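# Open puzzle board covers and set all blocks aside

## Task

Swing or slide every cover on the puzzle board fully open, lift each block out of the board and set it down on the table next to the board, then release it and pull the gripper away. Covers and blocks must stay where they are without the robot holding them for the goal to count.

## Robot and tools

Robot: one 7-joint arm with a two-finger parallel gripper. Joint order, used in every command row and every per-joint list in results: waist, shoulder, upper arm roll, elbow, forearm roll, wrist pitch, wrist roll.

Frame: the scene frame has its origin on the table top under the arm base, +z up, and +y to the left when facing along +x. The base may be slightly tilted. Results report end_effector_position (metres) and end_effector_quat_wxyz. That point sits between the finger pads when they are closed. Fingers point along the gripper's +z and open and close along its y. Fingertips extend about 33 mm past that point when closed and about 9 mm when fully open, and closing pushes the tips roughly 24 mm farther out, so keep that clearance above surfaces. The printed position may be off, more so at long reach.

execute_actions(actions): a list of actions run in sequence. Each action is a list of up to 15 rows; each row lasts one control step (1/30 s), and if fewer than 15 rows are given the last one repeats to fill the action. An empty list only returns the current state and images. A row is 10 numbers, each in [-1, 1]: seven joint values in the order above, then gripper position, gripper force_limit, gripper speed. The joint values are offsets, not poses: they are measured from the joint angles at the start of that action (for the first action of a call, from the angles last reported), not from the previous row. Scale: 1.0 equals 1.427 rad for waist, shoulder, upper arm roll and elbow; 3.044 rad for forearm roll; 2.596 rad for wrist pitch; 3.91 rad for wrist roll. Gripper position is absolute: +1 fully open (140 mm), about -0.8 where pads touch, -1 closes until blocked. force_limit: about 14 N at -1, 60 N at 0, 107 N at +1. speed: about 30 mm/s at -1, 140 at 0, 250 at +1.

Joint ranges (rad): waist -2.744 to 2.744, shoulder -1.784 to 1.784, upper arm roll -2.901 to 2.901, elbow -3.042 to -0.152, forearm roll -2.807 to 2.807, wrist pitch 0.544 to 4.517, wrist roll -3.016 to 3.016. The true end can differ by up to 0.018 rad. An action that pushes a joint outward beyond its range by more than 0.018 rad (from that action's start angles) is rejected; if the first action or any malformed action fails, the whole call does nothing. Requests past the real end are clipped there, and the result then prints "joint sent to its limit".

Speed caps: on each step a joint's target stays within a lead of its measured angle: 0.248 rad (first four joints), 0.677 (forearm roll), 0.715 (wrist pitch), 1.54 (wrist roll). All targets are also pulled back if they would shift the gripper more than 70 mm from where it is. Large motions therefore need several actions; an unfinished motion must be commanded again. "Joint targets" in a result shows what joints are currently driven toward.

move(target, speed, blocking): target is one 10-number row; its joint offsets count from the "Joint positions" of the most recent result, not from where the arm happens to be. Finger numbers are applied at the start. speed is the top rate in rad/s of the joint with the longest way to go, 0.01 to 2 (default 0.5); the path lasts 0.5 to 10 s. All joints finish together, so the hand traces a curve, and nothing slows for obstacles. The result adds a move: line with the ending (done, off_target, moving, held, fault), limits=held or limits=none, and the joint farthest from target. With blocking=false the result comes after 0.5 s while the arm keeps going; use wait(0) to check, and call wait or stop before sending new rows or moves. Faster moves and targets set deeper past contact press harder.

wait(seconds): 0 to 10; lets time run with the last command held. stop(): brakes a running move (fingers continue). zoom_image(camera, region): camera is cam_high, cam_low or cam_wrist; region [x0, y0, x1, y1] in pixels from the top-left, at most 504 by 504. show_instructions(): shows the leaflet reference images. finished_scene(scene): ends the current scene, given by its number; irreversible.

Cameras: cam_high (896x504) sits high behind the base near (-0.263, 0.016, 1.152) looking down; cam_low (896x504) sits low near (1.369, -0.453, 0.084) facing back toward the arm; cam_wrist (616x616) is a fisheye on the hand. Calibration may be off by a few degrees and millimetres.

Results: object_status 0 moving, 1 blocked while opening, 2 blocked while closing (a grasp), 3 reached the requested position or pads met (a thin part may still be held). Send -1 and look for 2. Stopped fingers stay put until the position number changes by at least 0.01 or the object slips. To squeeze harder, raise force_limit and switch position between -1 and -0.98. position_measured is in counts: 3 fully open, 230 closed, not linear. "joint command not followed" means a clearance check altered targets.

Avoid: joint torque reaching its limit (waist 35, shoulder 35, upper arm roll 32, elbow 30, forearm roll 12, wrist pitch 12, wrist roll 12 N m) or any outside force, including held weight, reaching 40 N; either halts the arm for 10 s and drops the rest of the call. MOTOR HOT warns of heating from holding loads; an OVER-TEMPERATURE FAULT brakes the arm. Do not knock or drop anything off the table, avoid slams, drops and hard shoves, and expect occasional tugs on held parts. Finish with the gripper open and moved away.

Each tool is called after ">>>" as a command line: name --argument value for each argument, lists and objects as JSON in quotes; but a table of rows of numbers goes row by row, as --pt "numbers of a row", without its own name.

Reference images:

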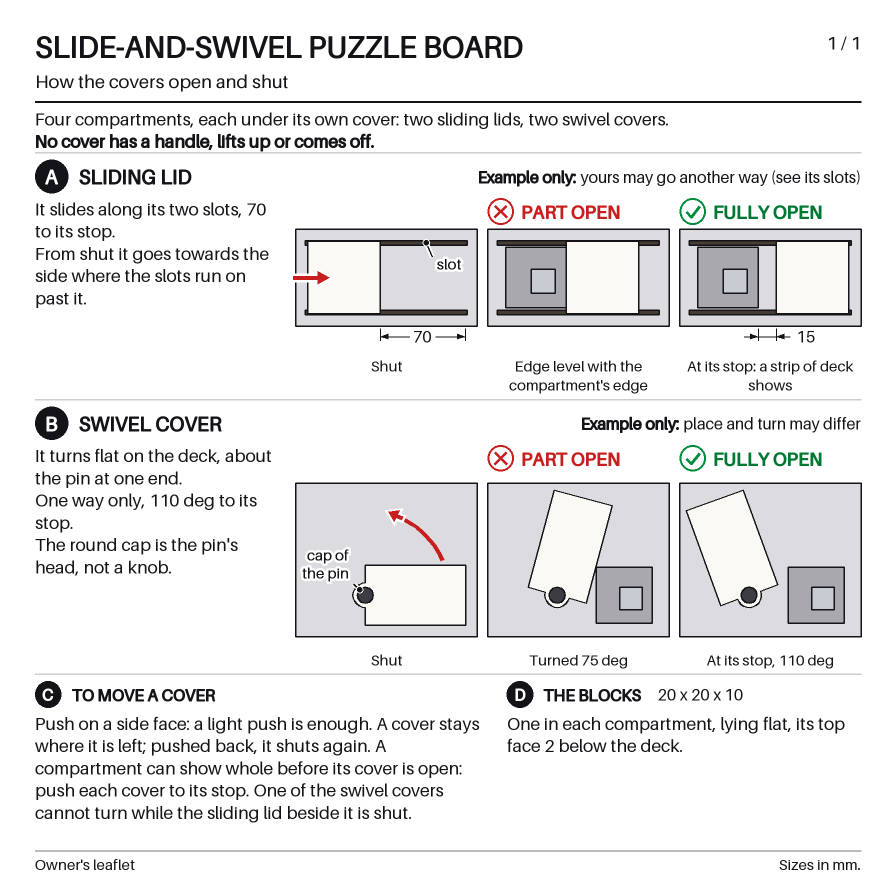

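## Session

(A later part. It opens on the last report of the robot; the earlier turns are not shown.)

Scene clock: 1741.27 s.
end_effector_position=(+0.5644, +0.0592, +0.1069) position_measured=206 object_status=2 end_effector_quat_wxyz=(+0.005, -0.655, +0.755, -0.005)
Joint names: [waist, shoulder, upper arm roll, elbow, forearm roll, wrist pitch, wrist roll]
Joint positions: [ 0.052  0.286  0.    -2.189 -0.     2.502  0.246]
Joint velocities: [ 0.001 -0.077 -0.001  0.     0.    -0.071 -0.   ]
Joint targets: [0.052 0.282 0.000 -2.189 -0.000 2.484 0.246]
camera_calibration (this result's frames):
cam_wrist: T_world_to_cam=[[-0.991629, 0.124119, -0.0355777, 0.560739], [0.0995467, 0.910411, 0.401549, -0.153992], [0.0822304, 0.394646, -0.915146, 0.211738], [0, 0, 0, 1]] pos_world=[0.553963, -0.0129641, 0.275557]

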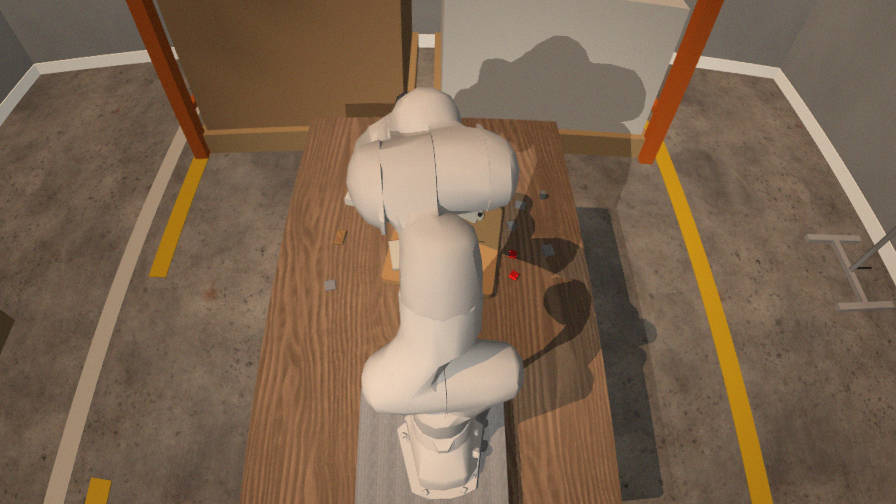

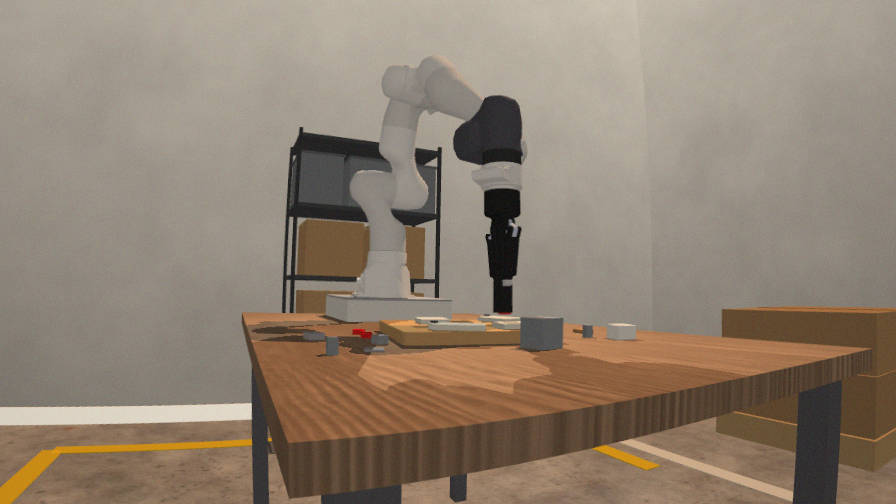

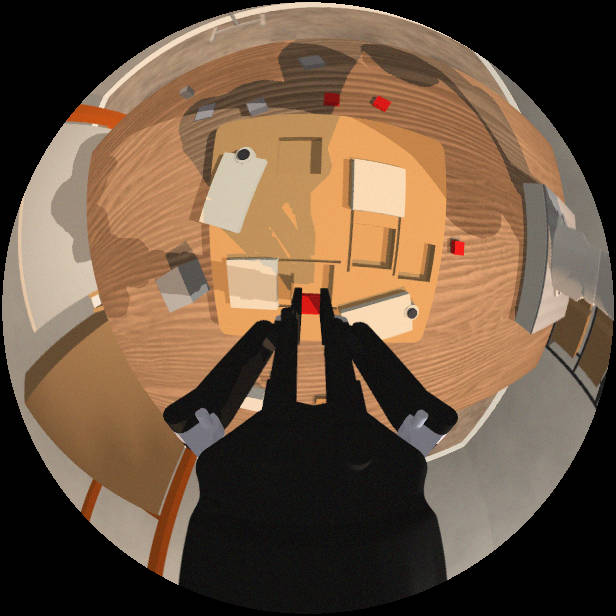

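>>> move --target '[-0.3959,-0.2241,0,-0.3465,0,0.0624,0,-1,-0.2,-0.7]' --speed 0.8

Scene clock: 1752.10 s.
end_effector_position=(+0.3746, -0.1852, +0.0982) position_measured=206 object_status=2 end_effector_quat_wxyz=(-0.004, -0.419, +0.908, -0.003)
Joint names: [waist, shoulder, upper arm roll, elbow, forearm roll, wrist pitch, wrist roll]
Joint positions: [-0.51  -0.031 -0.001 -2.681 -0.     2.659  0.246]
Joint velocities: [-0.001  0.001  0.    -0.     0.     0.004 -0.001]
Joint targets: [-0.513 -0.034 0.000 -2.683 -0.000 2.664 0.246]
move: done; limits=none; farthest joint: the wrist pitch, 0.005 radians from its target (0.176 radians at the start)
camera_calibration (this result's frames):
cam_wrist: T_world_to_cam=[[-0.772039, 0.635161, -0.0229149, 0.413621], [0.577183, 0.71575, 0.393143, -0.123243], [0.266111, 0.290296, -0.919192, 0.22808], [0, 0, 0, 1]] pos_world=[0.329771, -0.240715, 0.26758]

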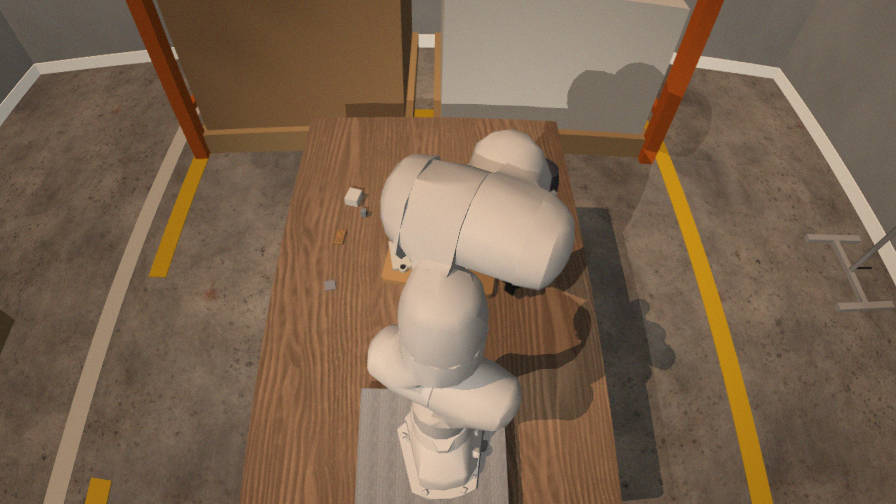

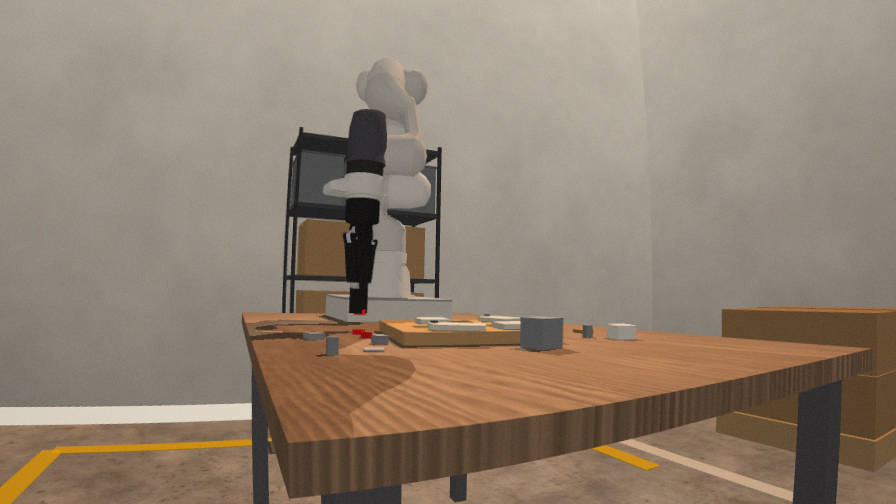

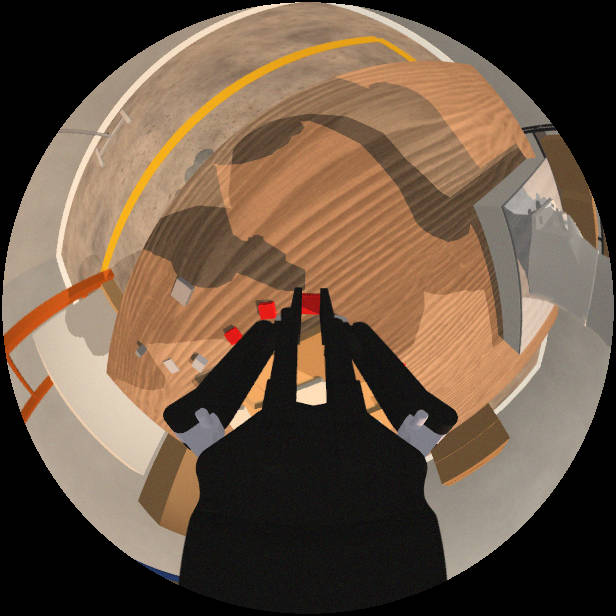

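>>> move --target '[0,0.0758,0,0,0,0.043,0,-1,-0.2,-0.7]' --speed 0.25

Scene clock: 1760.03 s.
end_effector_position=(+0.3745, -0.1855, +0.0637) position_measured=206 object_status=2 end_effector_quat_wxyz=(-0.003, -0.419, +0.908, -0.003)
Joint names: [waist, shoulder, upper arm roll, elbow, forearm roll, wrist pitch, wrist roll]
Joint positions: [-0.51   0.074 -0.001 -2.681 -0.     2.765  0.246]
Joint velocities: [0.    0.    0.    0.001 0.001 0.005 0.   ]
Joint targets: [-0.510 0.077 -0.001 -2.681 -0.000 2.770 0.246]
move: done; limits=none; farthest joint: the wrist pitch, 0.006 radians from its target (0.111 radians at the start)
camera_calibration (this result's frames):
cam_wrist: T_world_to_cam=[[-0.772065, 0.635102, -0.0236965, 0.413001], [0.576883, 0.715962, 0.393197, -0.109261], [0.266686, 0.289904, -0.919149, 0.196225], [0, 0, 0, 1]] pos_world=[0.329564, -0.240957, 0.233107]

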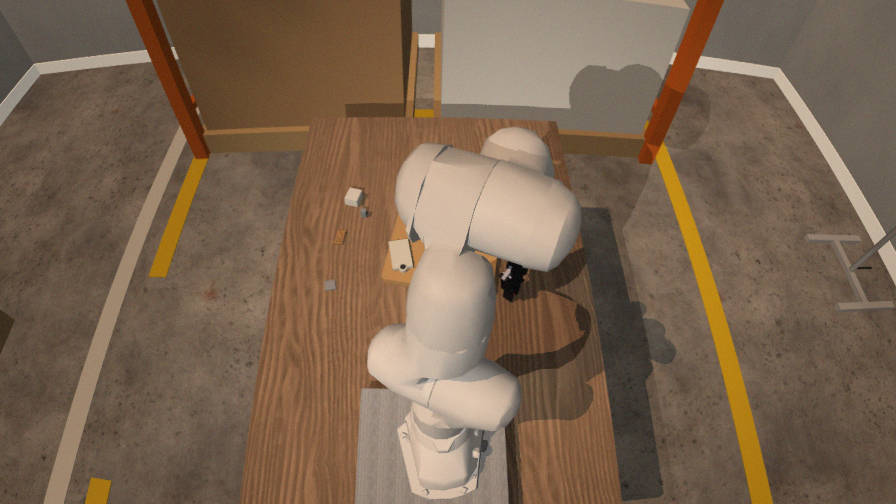

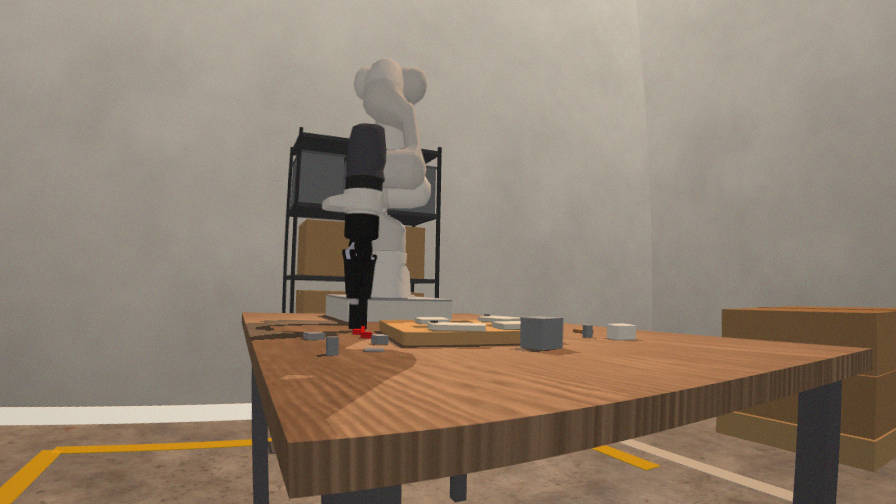

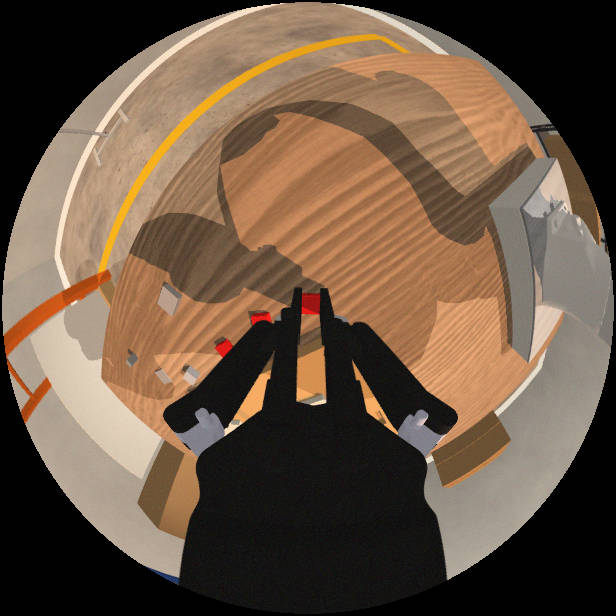

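>>> execute_actions --actions '[[[0,0.0021,0,0,0,0.0025,0,-1,-0.2,-0.7],[0,0.0029,0,0,0,0.003,0,-1,-0.2,-0.7],[0,0.0038,0,0,0,0.0035,0,-1,-0.2,-0.7],[0,0.0047,0,0,0,0.004,0,-1,-0.2,-0.7],[0,0.0056,0,0,0,0.0045,0,-1,-0.2,-0.7],[0,0.0065,0,0,0,0.005,0,-1,-0.2,-0.7],[0,0.0074,0,0,0,0.0055,0,-1,-0.2,-0.7],[0,0.0083,0,0,0,0.006,0,-1,-0.2,-0.7],[0,0.0092,0,0,0,0.0065,0,-1,-0.2,-0.7],[0,0.0101,0,0,0,0.007,0,-1,-0.2,-0.7],[0,0.011,0,0,0,0.0072,0,-1,-0.2,-0.7],[0,0.0118,0,0,0,0.0072,0,-1,-0.2,-0.7]]]'

>>> zoom_image --camera "cam_low" --region '[320, 300, 400, 350]'

Scene clock: 1770.43 s.
end_effector_position=(+0.3744, -0.1855, +0.0613) position_measured=206 object_status=2 end_effector_quat_wxyz=(-0.003, -0.419, +0.908, -0.003)
Joint names: [waist, shoulder, upper arm roll, elbow, forearm roll, wrist pitch, wrist roll]
Joint positions: [-0.51   0.082 -0.001 -2.681 -0.     2.773  0.246]
Joint velocities: [-0.    -0.001  0.    -0.001 -0.     0.001 -0.   ]
Joint targets: [-0.510 0.091 -0.001 -2.681 -0.000 2.784 0.246]
camera_calibration (this result's frames):
cam_wrist: T_world_to_cam=[[-0.772061, 0.635095, -0.0239873, 0.412914], [0.576777, 0.716019, 0.39325, -0.108241], [0.266926, 0.289777, -0.919119, 0.193925], [0, 0, 0, 1]] pos_world=[0.329463, -0.240932, 0.23071]

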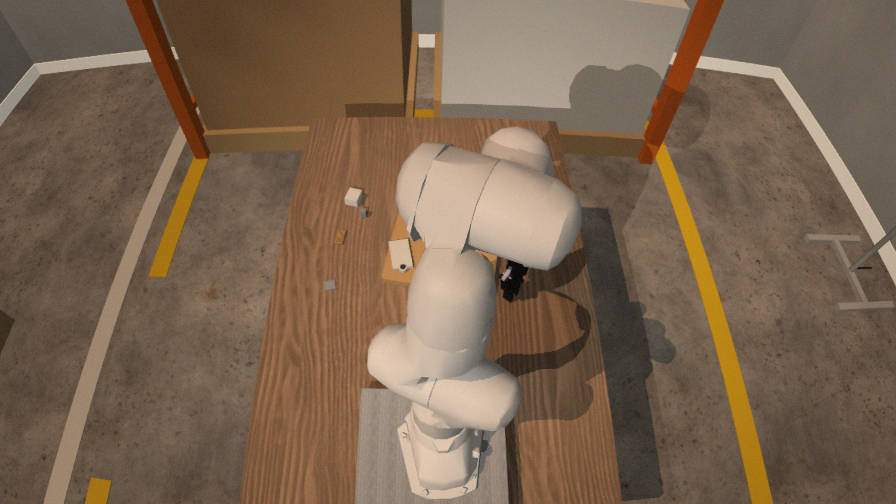

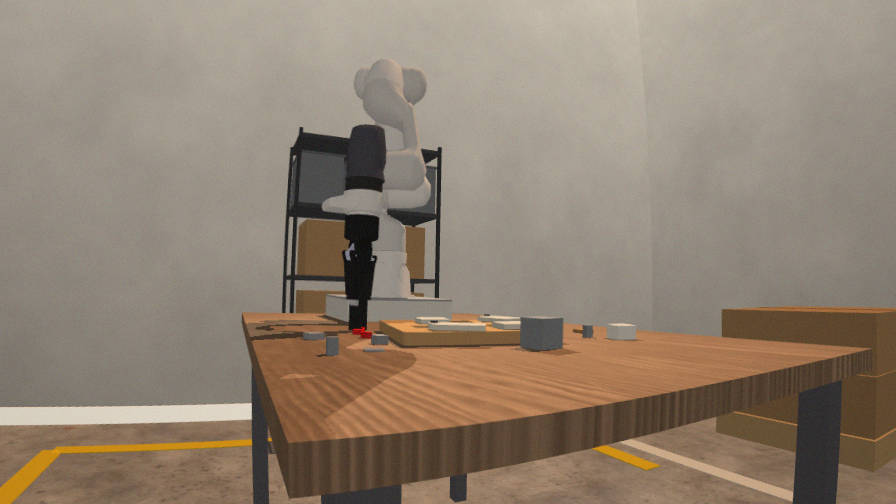

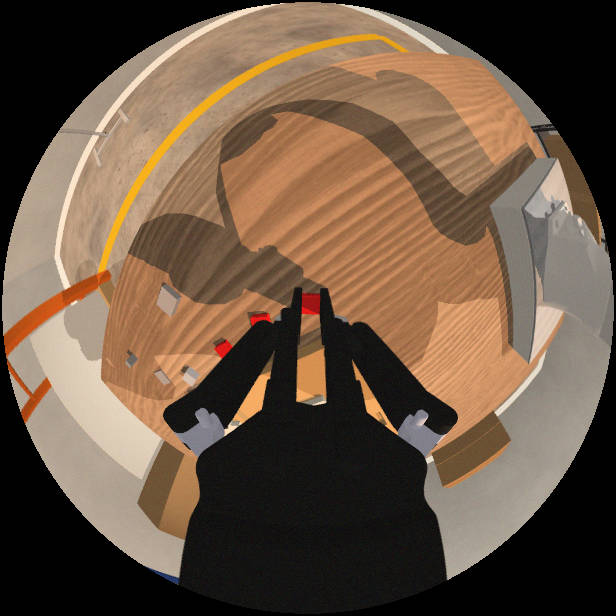

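Region (320, 300, 400, 350) of cam_low's 896x504 image, scaled by 6.300, with more detail than that image has; it fills the top 315 rows of this view, and the rest is white.

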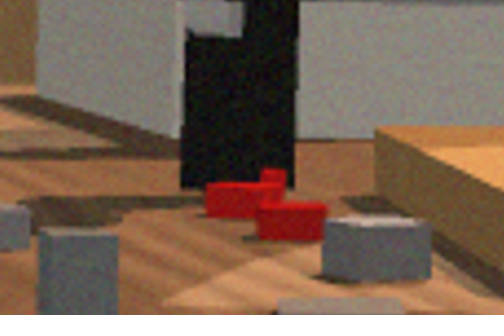

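>>> execute_actions --actions '[[[0,0,0,0,0,0,0,-1,-0.2,-0.7],[0,0,0,0,0,0,0,-1,-0.2,-0.7],[0,0,0,0,0,0,0,-0.42,-0.2,-0.3],[0,0,0,0,0,0,0,-0.42,-0.2,-0.3],[0,0,0,0,0,0,0,-0.42,-0.2,-0.3],[0,0,0,0,0,-0.002,0,-0.42,-0.2,-0.3],[0,0,0,0,0,-0.003,0,-0.42,-0.2,-0.3],[0,-0.002,0,0,0,-0.005,0,-0.42,-0.2,-0.3],[0,-0.004,0,0,0,-0.0075,0,-0.42,-0.2,-0.3],[0,-0.008,0,0,0,-0.0105,0,-0.42,-0.2,-0.3],[0,-0.013,0,0,0,-0.0135,0,-0.42,-0.2,-0.3],[0,-0.019,0,0,0,-0.0165,0,-0.42,-0.2,-0.3],[0,-0.025,0,0,0,-0.0195,0,-0.42,-0.2,-0.3],[0,-0.031,0,0,0,-0.0215,0,-0.42,-0.2,-0.3],[0,-0.036,0,0,0,-0.0215,0,-0.42,-0.2,-0.3]]]'

Scene clock: 1782.87 s.
end_effector_position=(+0.3747, -0.1855, +0.0714) position_measured=182 object_status=0 end_effector_quat_wxyz=(-0.003, -0.419, +0.908, -0.003)
Joint names: [waist, shoulder, upper arm roll, elbow, forearm roll, wrist pitch, wrist roll]
Joint positions: [-0.51   0.051 -0.001 -2.681 -0.     2.741  0.246]
Joint velocities: [ 0.    -0.236  0.    -0.001 -0.001 -0.119  0.001]
Joint targets: [-0.510 0.030 -0.001 -2.681 -0.000 2.717 0.246]
camera_calibration (this result's frames):
cam_wrist: T_world_to_cam=[[-0.772069, 0.635114, -0.0232407, 0.413327], [0.577048, 0.715868, 0.393127, -0.112445], [0.266317, 0.29011, -0.919191, 0.203372], [0, 0, 0, 1]] pos_world=[0.329842, -0.241014, 0.240749]

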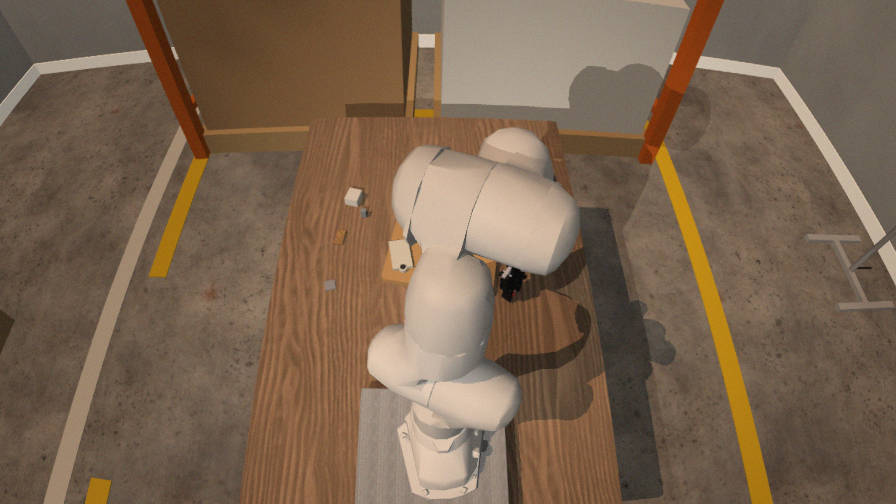

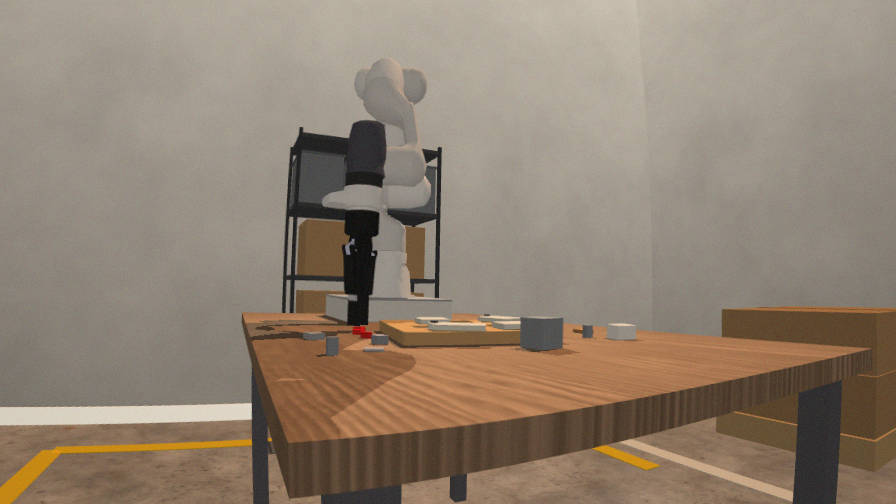

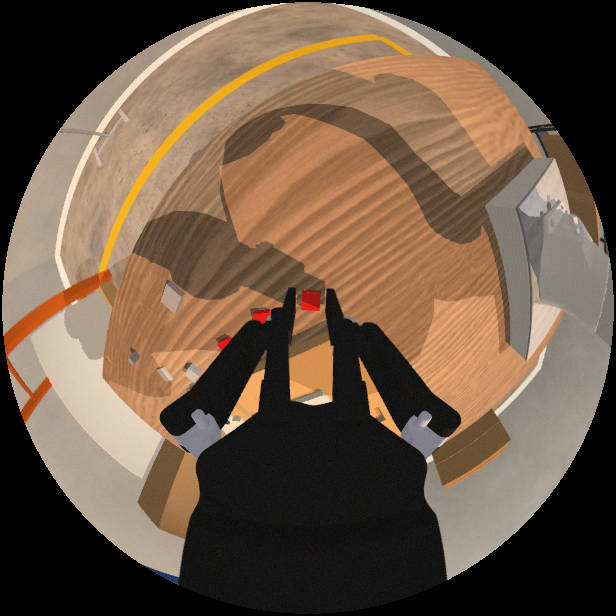

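>>> move --target '[-0.655,0.245,0,0.547,0,-0.169,0,-0.42,-0.2,-0.3]' --speed 1.0

>>> zoom_image --camera "cam_high" --region '[370, 170, 550, 330]'

Scene clock: 1801.67 s.
end_effector_position=(+0.1093, -0.6199, +0.1487) position_measured=182 object_status=3 end_effector_quat_wxyz=(-0.006, +0.036, +0.999, -0.006)
Joint names: [waist, shoulder, upper arm roll, elbow, forearm roll, wrist pitch, wrist roll]
Joint positions: [-1.446  0.398 -0.003 -1.903 -0.     2.307  0.246]
Joint velocities: [ 0.     0.002  0.001 -0.    -0.    -0.004  0.   ]
Joint targets: [-1.445 0.400 -0.001 -1.901 -0.000 2.302 0.246]
move: done; limits=none; farthest joint: the wrist pitch, 0.005 radians from its target (0.419 radians at the start)
camera_calibration (this result's frames):
cam_wrist: T_world_to_cam=[[0.0550325, 0.997966, -0.0321672, 0.621968], [0.919827, -0.0381378, 0.390466, -0.183212], [0.388445, -0.0510766, -0.920055, 0.24644], [0, 0, 0, 1]] pos_world=[0.0385662, -0.615103, 0.318284]

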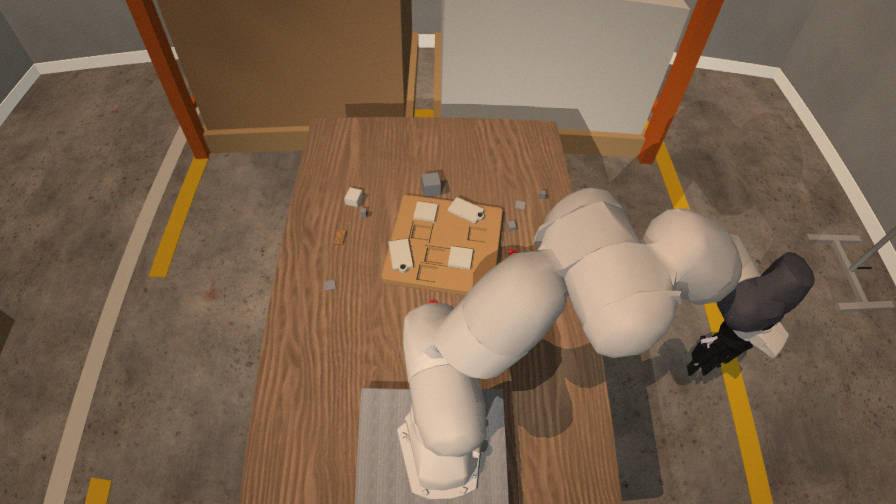

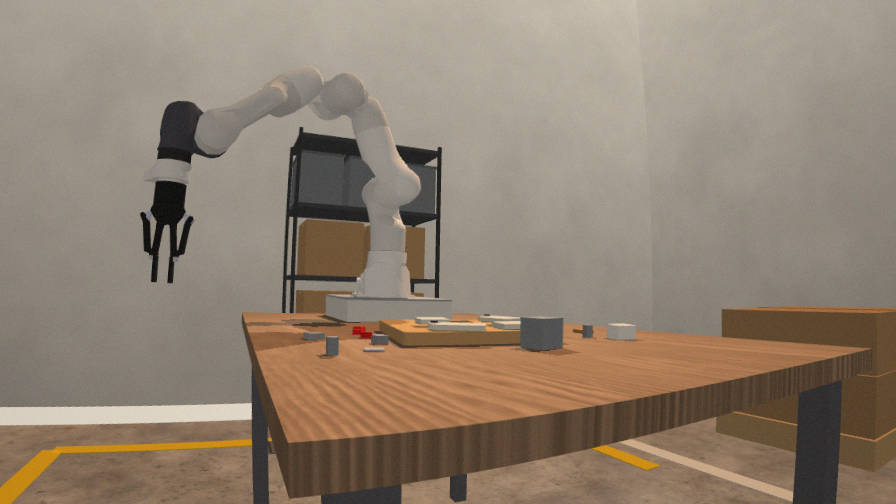

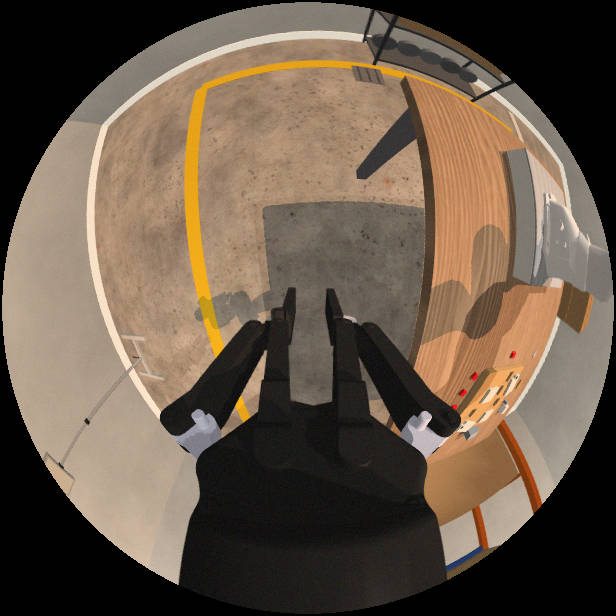

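Region (370, 170, 550, 330) of cam_high's 896x504 image, scaled by 2.800, with more detail than that image has.

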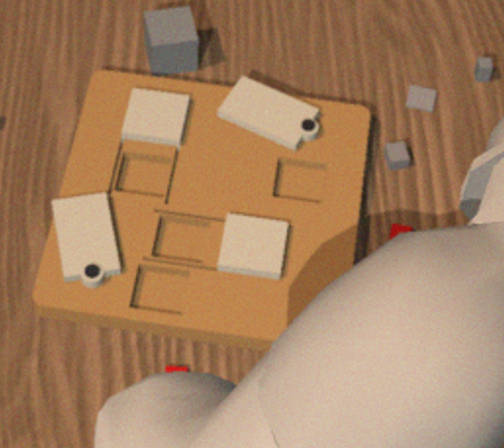

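>>> zoom_image --camera "cam_high" --region '[380, 190, 450, 290]'

>>> zoom_image --camera "cam_high" --region '[415, 190, 510, 285]'

Region (380, 190, 450, 290) of cam_high's 896x504 image, scaled by 5.040, with more detail than that image has; it fills the left 353 columns of this view, and the rest is white.

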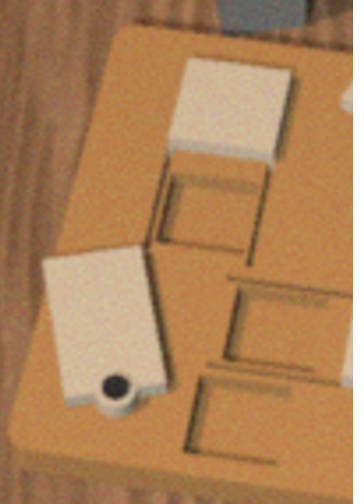

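Region (415, 190, 510, 285) of cam_high's 896x504 image, scaled by 5.305, with more detail than that image has.

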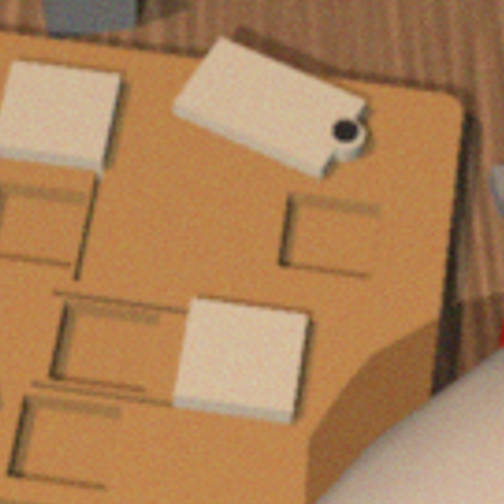

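>>> finished_scene --scene 1

The scene is finished: the task was done.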